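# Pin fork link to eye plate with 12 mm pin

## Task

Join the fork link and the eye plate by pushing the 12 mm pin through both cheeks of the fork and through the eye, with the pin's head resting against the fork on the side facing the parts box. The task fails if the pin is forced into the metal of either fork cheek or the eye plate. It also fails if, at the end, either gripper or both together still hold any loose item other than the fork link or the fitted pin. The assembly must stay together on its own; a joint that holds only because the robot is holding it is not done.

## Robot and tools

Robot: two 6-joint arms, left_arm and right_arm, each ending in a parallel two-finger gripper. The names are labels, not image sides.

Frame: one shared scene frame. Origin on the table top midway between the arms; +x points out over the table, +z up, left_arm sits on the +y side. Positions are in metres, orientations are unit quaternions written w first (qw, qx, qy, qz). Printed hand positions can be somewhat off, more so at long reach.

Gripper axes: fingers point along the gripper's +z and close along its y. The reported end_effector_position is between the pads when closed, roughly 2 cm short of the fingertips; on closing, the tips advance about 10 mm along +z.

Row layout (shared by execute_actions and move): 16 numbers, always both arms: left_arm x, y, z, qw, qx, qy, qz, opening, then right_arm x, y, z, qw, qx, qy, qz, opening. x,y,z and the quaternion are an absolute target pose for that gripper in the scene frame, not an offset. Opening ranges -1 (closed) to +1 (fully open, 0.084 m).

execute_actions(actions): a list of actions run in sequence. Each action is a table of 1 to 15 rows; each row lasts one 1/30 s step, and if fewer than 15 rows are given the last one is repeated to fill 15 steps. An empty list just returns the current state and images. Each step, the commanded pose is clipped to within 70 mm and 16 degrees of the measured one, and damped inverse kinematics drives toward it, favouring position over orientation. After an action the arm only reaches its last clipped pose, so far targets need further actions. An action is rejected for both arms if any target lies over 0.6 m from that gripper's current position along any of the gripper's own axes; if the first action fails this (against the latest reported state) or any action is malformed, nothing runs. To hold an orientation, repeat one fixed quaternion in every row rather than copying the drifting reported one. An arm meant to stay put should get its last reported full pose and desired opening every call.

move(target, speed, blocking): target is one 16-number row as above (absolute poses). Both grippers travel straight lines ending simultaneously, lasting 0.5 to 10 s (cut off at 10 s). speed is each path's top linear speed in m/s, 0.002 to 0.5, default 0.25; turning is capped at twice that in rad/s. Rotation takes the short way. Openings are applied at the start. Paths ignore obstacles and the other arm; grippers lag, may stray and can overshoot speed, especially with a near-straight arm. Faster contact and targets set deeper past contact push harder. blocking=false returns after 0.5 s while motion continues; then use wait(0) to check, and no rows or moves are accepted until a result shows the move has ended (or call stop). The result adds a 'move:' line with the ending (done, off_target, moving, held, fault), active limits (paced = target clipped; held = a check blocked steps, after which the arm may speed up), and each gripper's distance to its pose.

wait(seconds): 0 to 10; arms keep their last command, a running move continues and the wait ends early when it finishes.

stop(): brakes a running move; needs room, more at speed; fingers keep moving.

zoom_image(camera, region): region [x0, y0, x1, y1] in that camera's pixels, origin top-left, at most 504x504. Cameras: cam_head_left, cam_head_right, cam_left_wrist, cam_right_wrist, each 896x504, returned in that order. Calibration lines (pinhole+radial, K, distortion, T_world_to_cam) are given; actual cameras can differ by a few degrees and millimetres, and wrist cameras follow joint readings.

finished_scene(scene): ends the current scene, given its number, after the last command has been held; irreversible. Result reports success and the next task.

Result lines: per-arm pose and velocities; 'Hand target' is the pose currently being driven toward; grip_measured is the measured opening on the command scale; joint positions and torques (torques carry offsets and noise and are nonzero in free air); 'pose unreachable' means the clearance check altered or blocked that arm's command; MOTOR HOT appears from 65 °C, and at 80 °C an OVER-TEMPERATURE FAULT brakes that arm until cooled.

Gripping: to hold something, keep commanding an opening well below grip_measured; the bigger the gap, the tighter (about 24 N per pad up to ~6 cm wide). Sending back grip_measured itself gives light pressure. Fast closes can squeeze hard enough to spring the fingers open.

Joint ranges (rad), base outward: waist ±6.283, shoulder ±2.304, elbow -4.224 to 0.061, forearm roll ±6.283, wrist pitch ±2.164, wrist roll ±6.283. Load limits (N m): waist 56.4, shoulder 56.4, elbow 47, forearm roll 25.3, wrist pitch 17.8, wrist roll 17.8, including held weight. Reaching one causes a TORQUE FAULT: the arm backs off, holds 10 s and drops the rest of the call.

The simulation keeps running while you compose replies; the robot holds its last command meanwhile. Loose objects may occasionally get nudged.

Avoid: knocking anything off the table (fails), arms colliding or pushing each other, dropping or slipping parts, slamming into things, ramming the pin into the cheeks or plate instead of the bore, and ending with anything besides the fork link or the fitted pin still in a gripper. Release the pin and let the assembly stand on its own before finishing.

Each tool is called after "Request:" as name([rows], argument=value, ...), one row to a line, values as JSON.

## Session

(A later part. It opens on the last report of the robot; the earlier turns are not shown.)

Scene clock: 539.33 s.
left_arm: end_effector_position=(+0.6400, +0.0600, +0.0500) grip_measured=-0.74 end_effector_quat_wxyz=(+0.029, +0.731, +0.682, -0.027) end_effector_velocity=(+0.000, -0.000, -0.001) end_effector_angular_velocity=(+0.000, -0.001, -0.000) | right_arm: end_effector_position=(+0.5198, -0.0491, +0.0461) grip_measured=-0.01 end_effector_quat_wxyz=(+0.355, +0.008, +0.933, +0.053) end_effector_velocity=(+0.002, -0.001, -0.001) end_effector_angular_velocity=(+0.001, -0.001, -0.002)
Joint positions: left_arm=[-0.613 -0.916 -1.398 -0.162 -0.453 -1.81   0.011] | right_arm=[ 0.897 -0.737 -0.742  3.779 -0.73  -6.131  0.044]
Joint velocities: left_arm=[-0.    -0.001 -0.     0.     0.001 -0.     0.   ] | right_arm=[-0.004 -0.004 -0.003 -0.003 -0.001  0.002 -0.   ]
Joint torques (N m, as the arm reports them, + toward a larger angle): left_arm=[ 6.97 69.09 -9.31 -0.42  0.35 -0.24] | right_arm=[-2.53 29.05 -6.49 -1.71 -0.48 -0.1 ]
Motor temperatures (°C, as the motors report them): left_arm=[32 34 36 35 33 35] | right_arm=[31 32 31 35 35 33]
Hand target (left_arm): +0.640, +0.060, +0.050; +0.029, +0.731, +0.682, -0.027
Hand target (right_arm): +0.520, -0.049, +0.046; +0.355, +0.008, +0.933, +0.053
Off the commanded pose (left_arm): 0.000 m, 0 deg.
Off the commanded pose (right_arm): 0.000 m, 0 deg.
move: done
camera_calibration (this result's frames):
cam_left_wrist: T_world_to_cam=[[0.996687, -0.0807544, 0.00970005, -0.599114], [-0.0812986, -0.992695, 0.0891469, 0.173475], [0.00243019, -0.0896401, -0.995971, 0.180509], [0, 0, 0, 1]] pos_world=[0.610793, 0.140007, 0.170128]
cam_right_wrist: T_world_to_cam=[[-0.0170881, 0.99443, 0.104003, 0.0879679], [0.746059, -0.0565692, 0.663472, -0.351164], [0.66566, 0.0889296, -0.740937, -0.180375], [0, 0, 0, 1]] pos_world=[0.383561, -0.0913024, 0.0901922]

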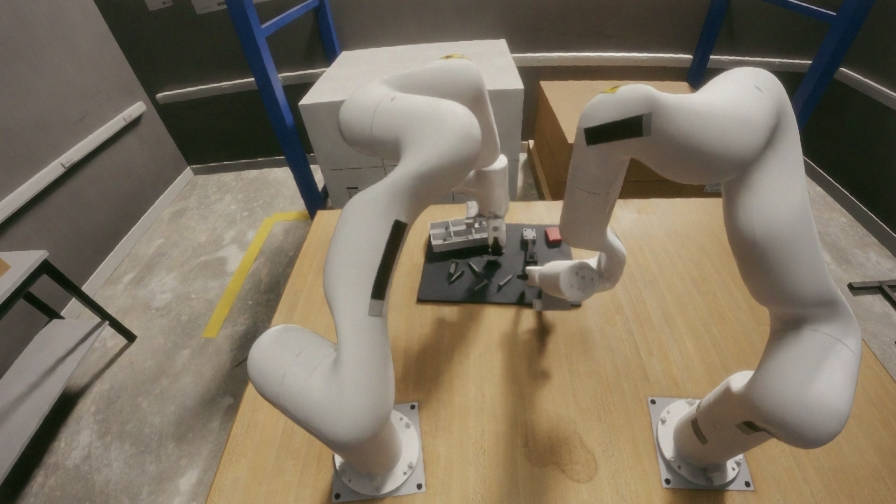

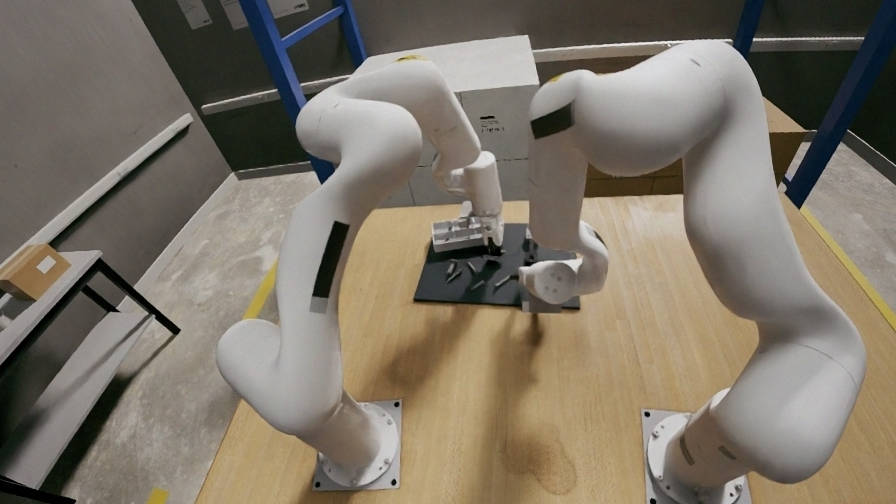

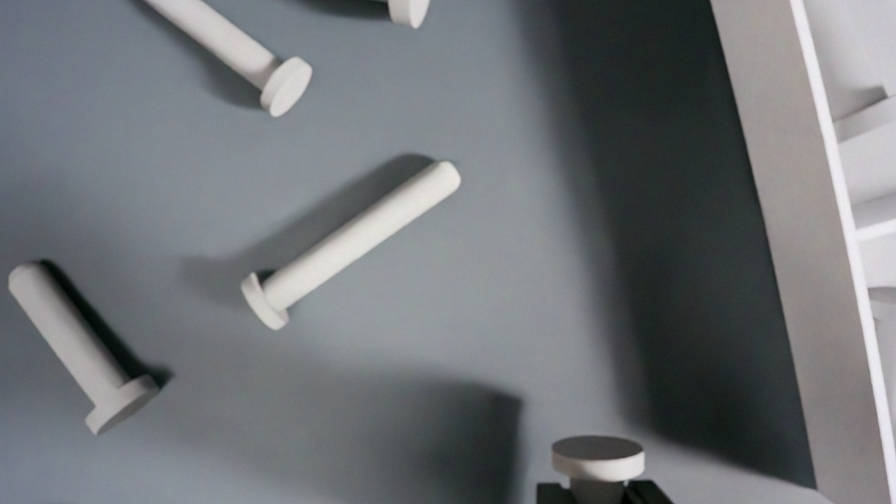

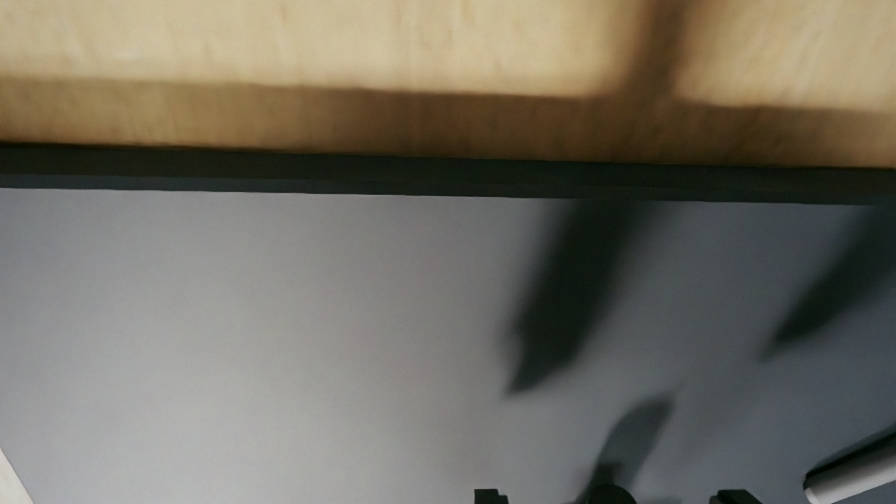

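Request:
move(target=[0.64,0.06,0.05,0.0287,0.7304,0.6815,-0.0268,-1,0.535,-0.049,0.042,0.355,0.008,0.933,0.053,0], speed=0.03)

Request:
move(target=[0.64,0.06,0.05,0.0287,0.7304,0.6815,-0.0268,-1,0.535,-0.049,0.042,0.355,0.008,0.933,0.053,-1], speed=0.03)

Request:
move(target=[0.632,0.03,0.039,0.0287,0.7304,0.6815,-0.0268,-1,0.532,-0.049,0.042,0.355,0.008,0.933,0.053,-1], speed=0.02)

Scene clock: 541.30 s.
left_arm: end_effector_position=(+0.6400, +0.0600, +0.0500) grip_measured=-0.74 end_effector_quat_wxyz=(+0.029, +0.731, +0.682, -0.027) end_effector_velocity=(+0.000, +0.000, -0.000) end_effector_angular_velocity=(+0.000, +0.000, +0.000) | right_arm: end_effector_position=(+0.5348, -0.0490, +0.0420) grip_measured=-0.01 end_effector_quat_wxyz=(+0.355, +0.008, +0.933, +0.053) end_effector_velocity=(+0.001, +0.001, -0.000) end_effector_angular_velocity=(+0.000, -0.001, +0.003)
Joint positions: left_arm=[-0.613 -0.916 -1.398 -0.162 -0.453 -1.81   0.011] | right_arm=[ 0.872 -0.759 -0.775  3.761 -0.721 -6.14   0.044]
Joint velocities: left_arm=[ 0.    -0.001  0.     0.     0.     0.     0.   ] | right_arm=[-0.001 -0.002 -0.004 -0.002  0.001 -0.002  0.   ]
Joint torques (N m, as the arm reports them, + toward a larger angle): left_arm=[ 7.07 70.21 -9.49 -0.8   0.35 -0.24] | right_arm=[ 0.18 31.92 -7.99 -1.2  -0.33 -0.31]
Motor temperatures (°C, as the motors report them): left_arm=[32 34 36 35 33 35] | right_arm=[31 32 31 35 35 33]
Hand target (left_arm): +0.640, +0.060, +0.050; +0.029, +0.731, +0.682, -0.027
Hand target (right_arm): +0.535, -0.049, +0.042; +0.355, +0.008, +0.933, +0.053
Off the commanded pose (left_arm): 0.000 m, 0 deg.
Off the commanded pose (right_arm): 0.000 m, 0 deg.
move: done
camera_calibration (this result's frames):
cam_left_wrist: T_world_to_cam=[[0.996687, -0.0807542, 0.00970016, -0.599114], [-0.0812984, -0.992695, 0.089147, 0.173475], [0.0024303, -0.0896403, -0.995971, 0.180509], [0, 0, 0, 1]] pos_world=[0.610793, 0.140007, 0.170128]
cam_right_wrist: T_world_to_cam=[[-0.0171711, 0.994421, 0.104075, 0.0886162], [0.7461, -0.0565504, 0.663428, -0.359615], [0.665612, 0.0890422, -0.740967, -0.193393], [0, 0, 0, 1]] pos_world=[0.398555, -0.0912381, 0.086058]

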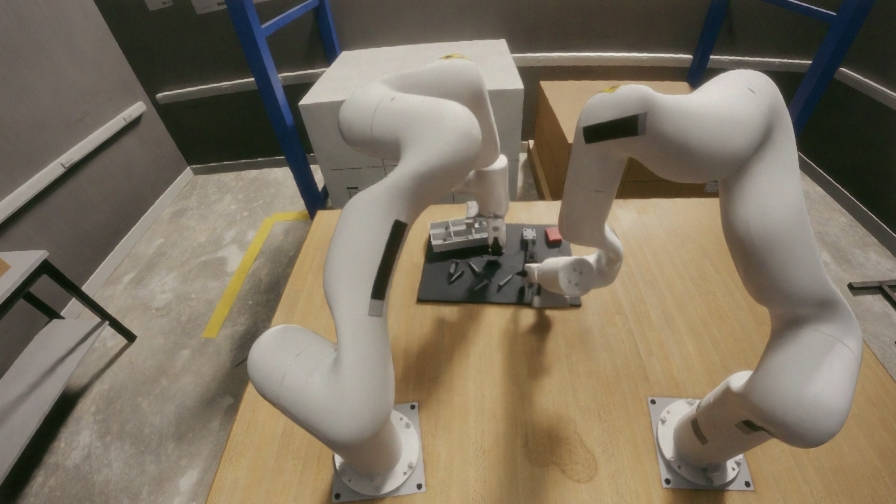

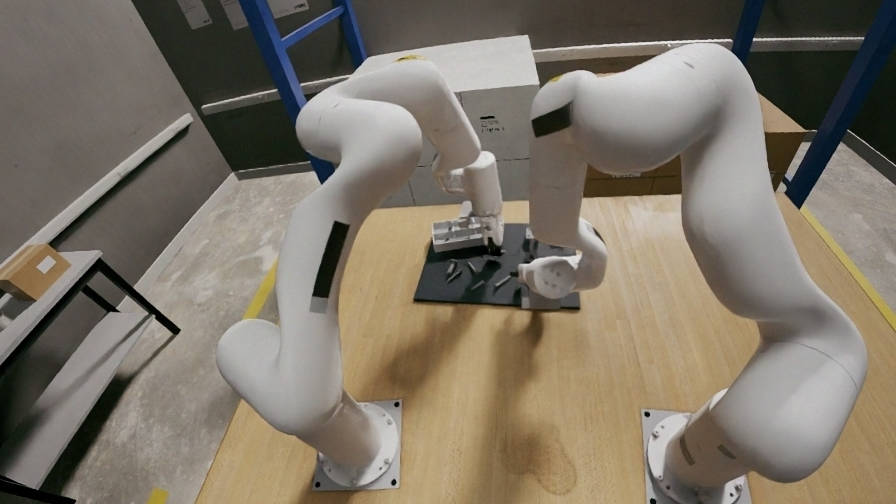

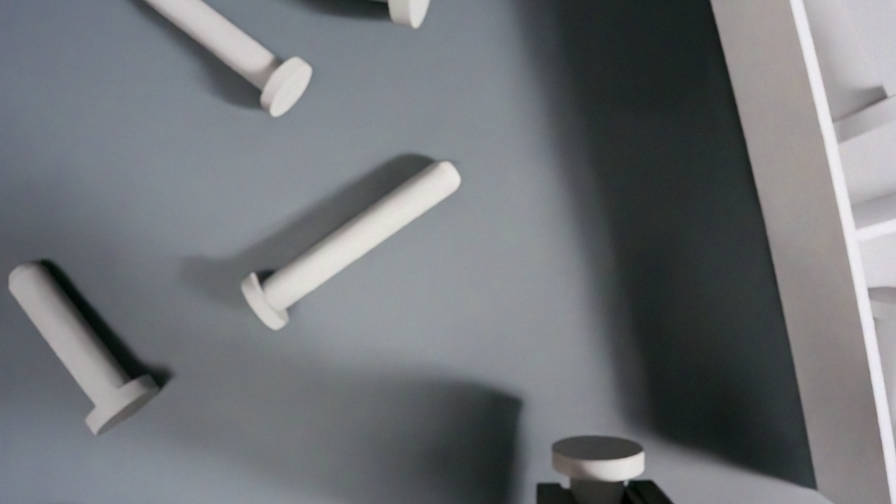

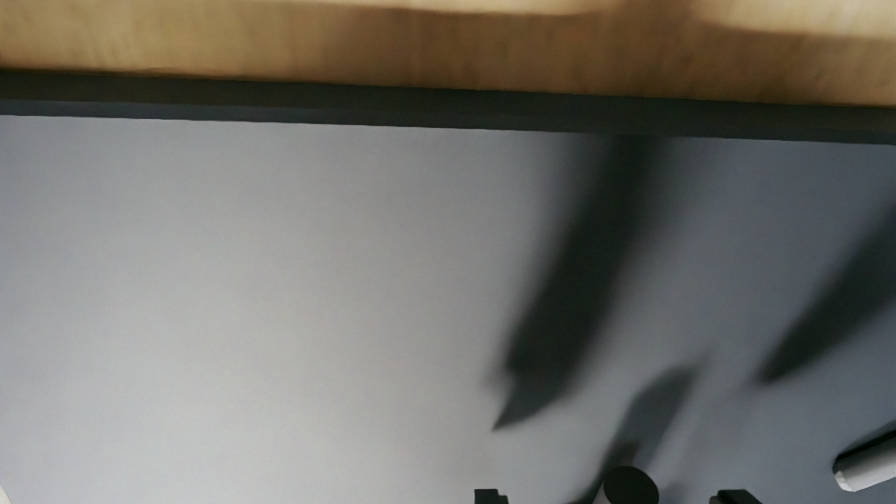

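Scene clock: 542.00 s.
left_arm: end_effector_position=(+0.6400, +0.0600, +0.0500) grip_measured=-0.74 end_effector_quat_wxyz=(+0.029, +0.731, +0.682, -0.027) end_effector_velocity=(+0.000, -0.001, +0.000) end_effector_angular_velocity=(-0.001, -0.001, +0.000) | right_arm: end_effector_position=(+0.5351, -0.0484, +0.0422) grip_measured=-0.77 end_effector_quat_wxyz=(+0.355, +0.008, +0.933, +0.053) end_effector_velocity=(+0.000, -0.001, -0.001) end_effector_angular_velocity=(-0.001, +0.000, -0.000)
Joint positions: left_arm=[-0.613 -0.916 -1.398 -0.162 -0.453 -1.81   0.011] | right_arm=[ 0.872 -0.759 -0.776  3.761 -0.721 -6.14   0.01 ]
Joint velocities: left_arm=[-0.001  0.    -0.    -0.001  0.001  0.    -0.   ] | right_arm=[-0.001 -0.001  0.    -0.    -0.001 -0.001  0.   ]
Joint torques (N m, as the arm reports them, + toward a larger angle): left_arm=[ 5.98 69.8  -9.47 -0.71  0.46 -0.3 ] | right_arm=[-13.53  28.18  -2.52   2.1   -1.35  -0.75]
Motor temperatures (°C, as the motors report them): left_arm=[32 34 36 35 33 35] | right_arm=[31 32 31 35 35 33]
Hand target (left_arm): +0.640, +0.060, +0.050; +0.029, +0.731, +0.682, -0.027
Hand target (right_arm): +0.535, -0.049, +0.042; +0.355, +0.008, +0.933, +0.053
Off the commanded pose (left_arm): 0.000 m, 0 deg.
Off the commanded pose (right_arm): 0.001 m, 0 deg.
move: done
camera_calibration (this result's frames):
cam_left_wrist: T_world_to_cam=[[0.996687, -0.0807543, 0.00969976, -0.599113], [-0.0812984, -0.992695, 0.0891469, 0.173475], [0.00242991, -0.0896401, -0.995971, 0.180509], [0, 0, 0, 1]] pos_world=[0.610793, 0.140007, 0.170128]
cam_right_wrist: T_world_to_cam=[[-0.018106, 0.994358, 0.104515, 0.0884939], [0.745949, -0.0561703, 0.66363, -0.359839], [0.665757, 0.0899787, -0.740724, -0.193501], [0, 0, 0, 1]] pos_world=[0.398848, -0.090796, 0.0862206]

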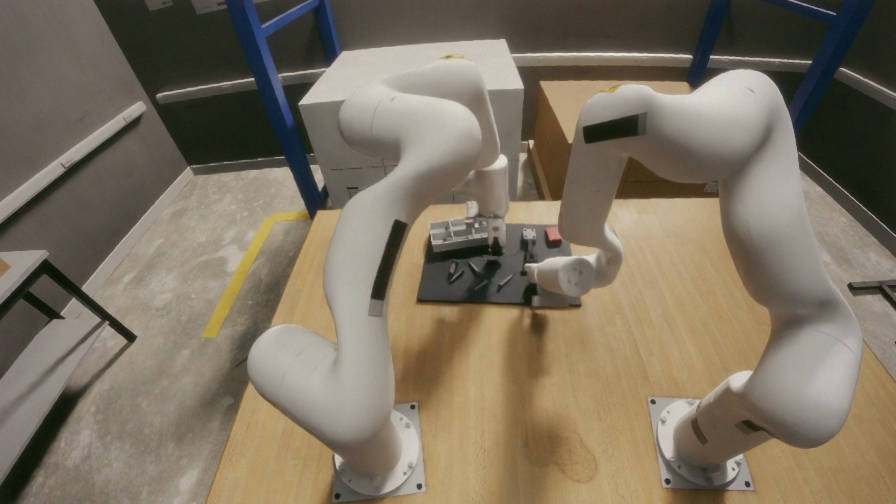

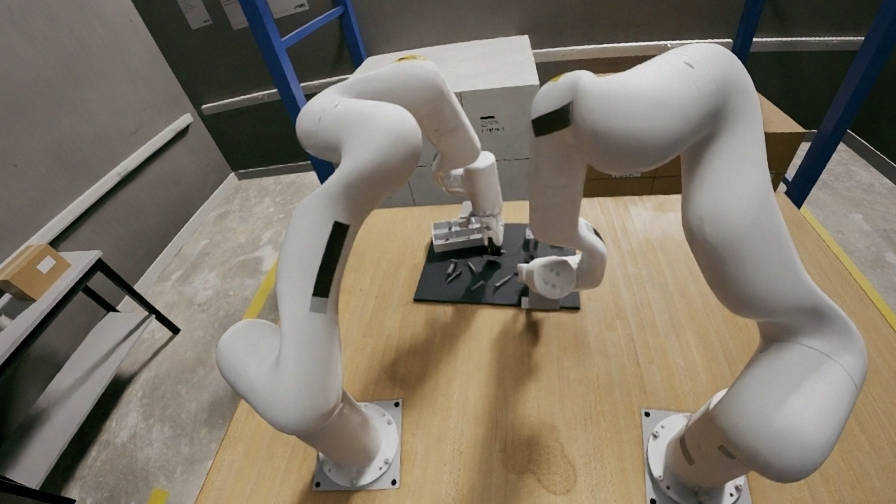

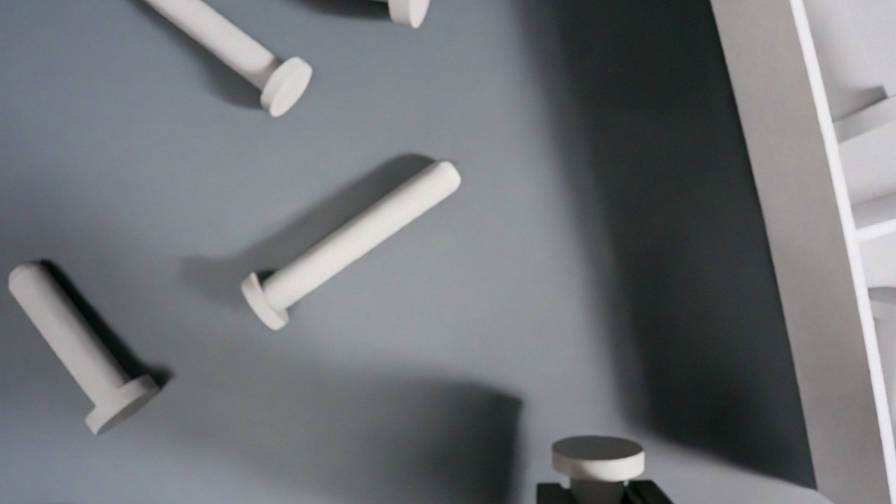

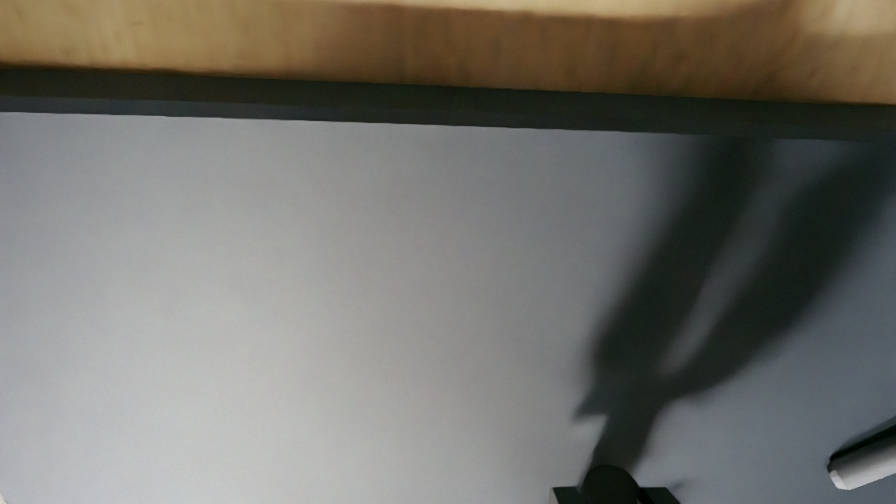

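Scene clock: 544.43 s.
left_arm: end_effector_position=(+0.6321, +0.0300, +0.0390) grip_measured=-0.74 end_effector_quat_wxyz=(+0.029, +0.731, +0.682, -0.027) end_effector_velocity=(-0.001, +0.000, -0.001) end_effector_angular_velocity=(+0.001, +0.002, +0.001) | right_arm: end_effector_position=(+0.5318, -0.0492, +0.0417) grip_measured=-1.00 end_effector_quat_wxyz=(+0.355, +0.008, +0.933, +0.053) end_effector_velocity=(+0.001, +0.000, +0.001) end_effector_angular_velocity=(+0.002, -0.005, -0.001)
Joint positions: left_arm=[-0.66  -0.948 -1.428 -0.16  -0.447 -1.859  0.011] | right_arm=[ 0.876 -0.757 -0.769  3.764 -0.724 -6.137  0.   ]
Joint velocities: left_arm=[-0.    -0.001  0.    -0.001 -0.001 -0.     0.   ] | right_arm=[-0.001  0.001 -0.    -0.    -0.004  0.001  0.   ]
Joint torques (N m, as the arm reports them, + toward a larger angle): left_arm=[ 5.64 69.56 -9.36 -0.49  0.33 -0.3 ] | right_arm=[-0.4  34.63 -8.12 -1.33 -0.61 -0.09]
Motor temperatures (°C, as the motors report them): left_arm=[32 34 36 35 33 35] | right_arm=[31 32 31 35 35 33]
Hand target (left_arm): +0.632, +0.030, +0.039; +0.029, +0.731, +0.682, -0.027
Hand target (right_arm): +0.532, -0.049, +0.042; +0.355, +0.008, +0.933, +0.053
Off the commanded pose (left_arm): 0.000 m, 0 deg.
Off the commanded pose (right_arm): 0.000 m, 0 deg.
move: done
camera_calibration (this result's frames):
cam_left_wrist: T_world_to_cam=[[0.996688, -0.0807449, 0.00969998, -0.593581], [-0.0812892, -0.992695, 0.0891512, 0.144011], [0.00243062, -0.0896444, -0.995971, 0.166919], [0, 0, 0, 1]] pos_world=[0.602915, 0.109994, 0.159165]
cam_right_wrist: T_world_to_cam=[[-0.0169579, 0.99448, 0.103546, 0.0887498], [0.746599, -0.0562895, 0.662888, -0.357432], [0.665058, 0.0885486, -0.741523, -0.191247], [0, 0, 0, 1]] pos_world=[0.395554, -0.0914449, 0.0859336]

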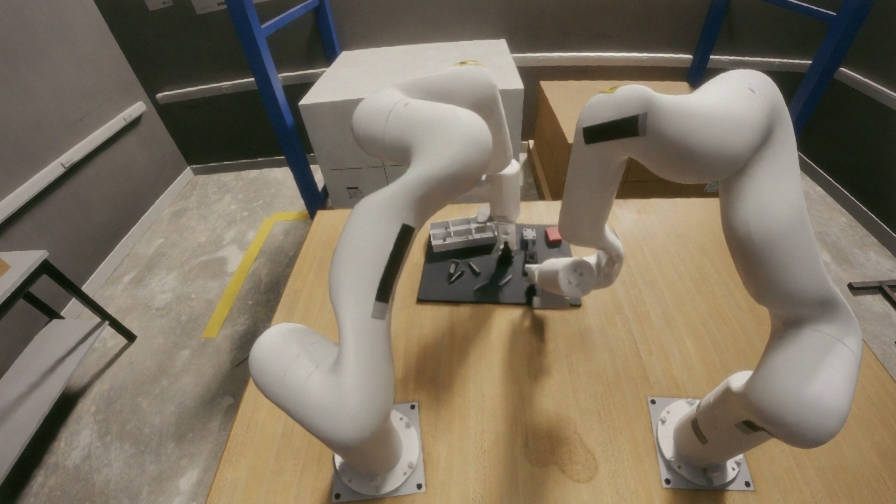

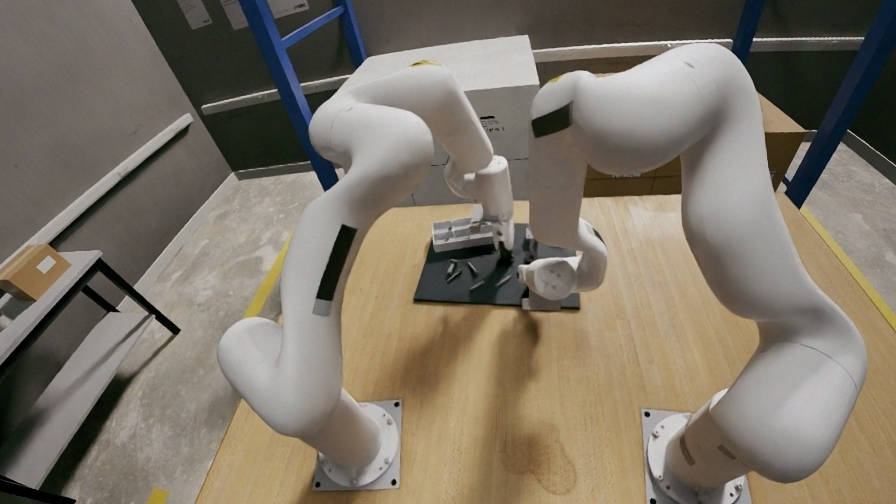

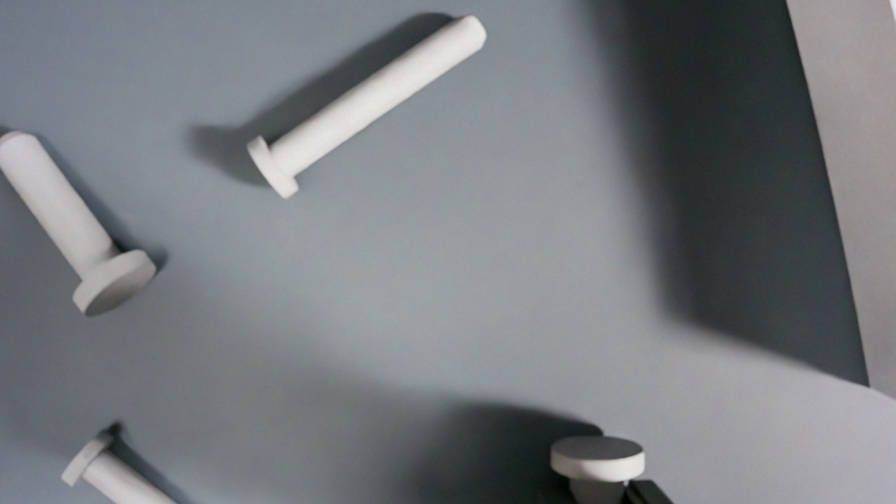

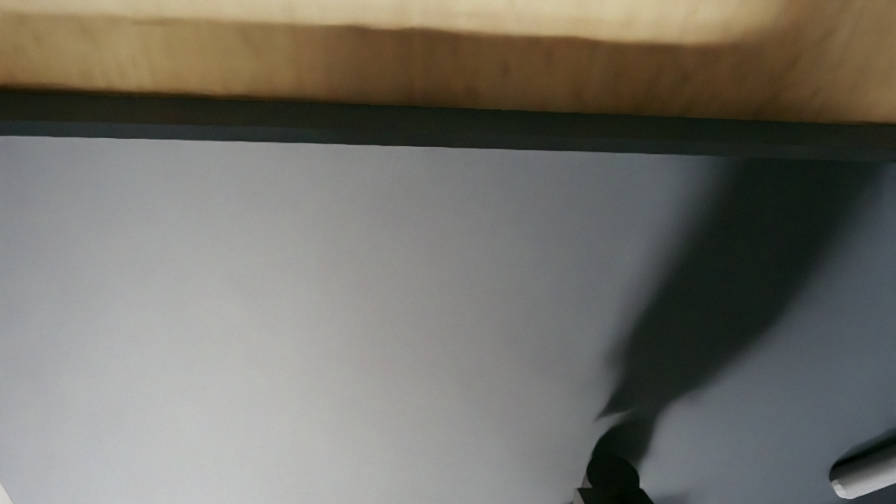

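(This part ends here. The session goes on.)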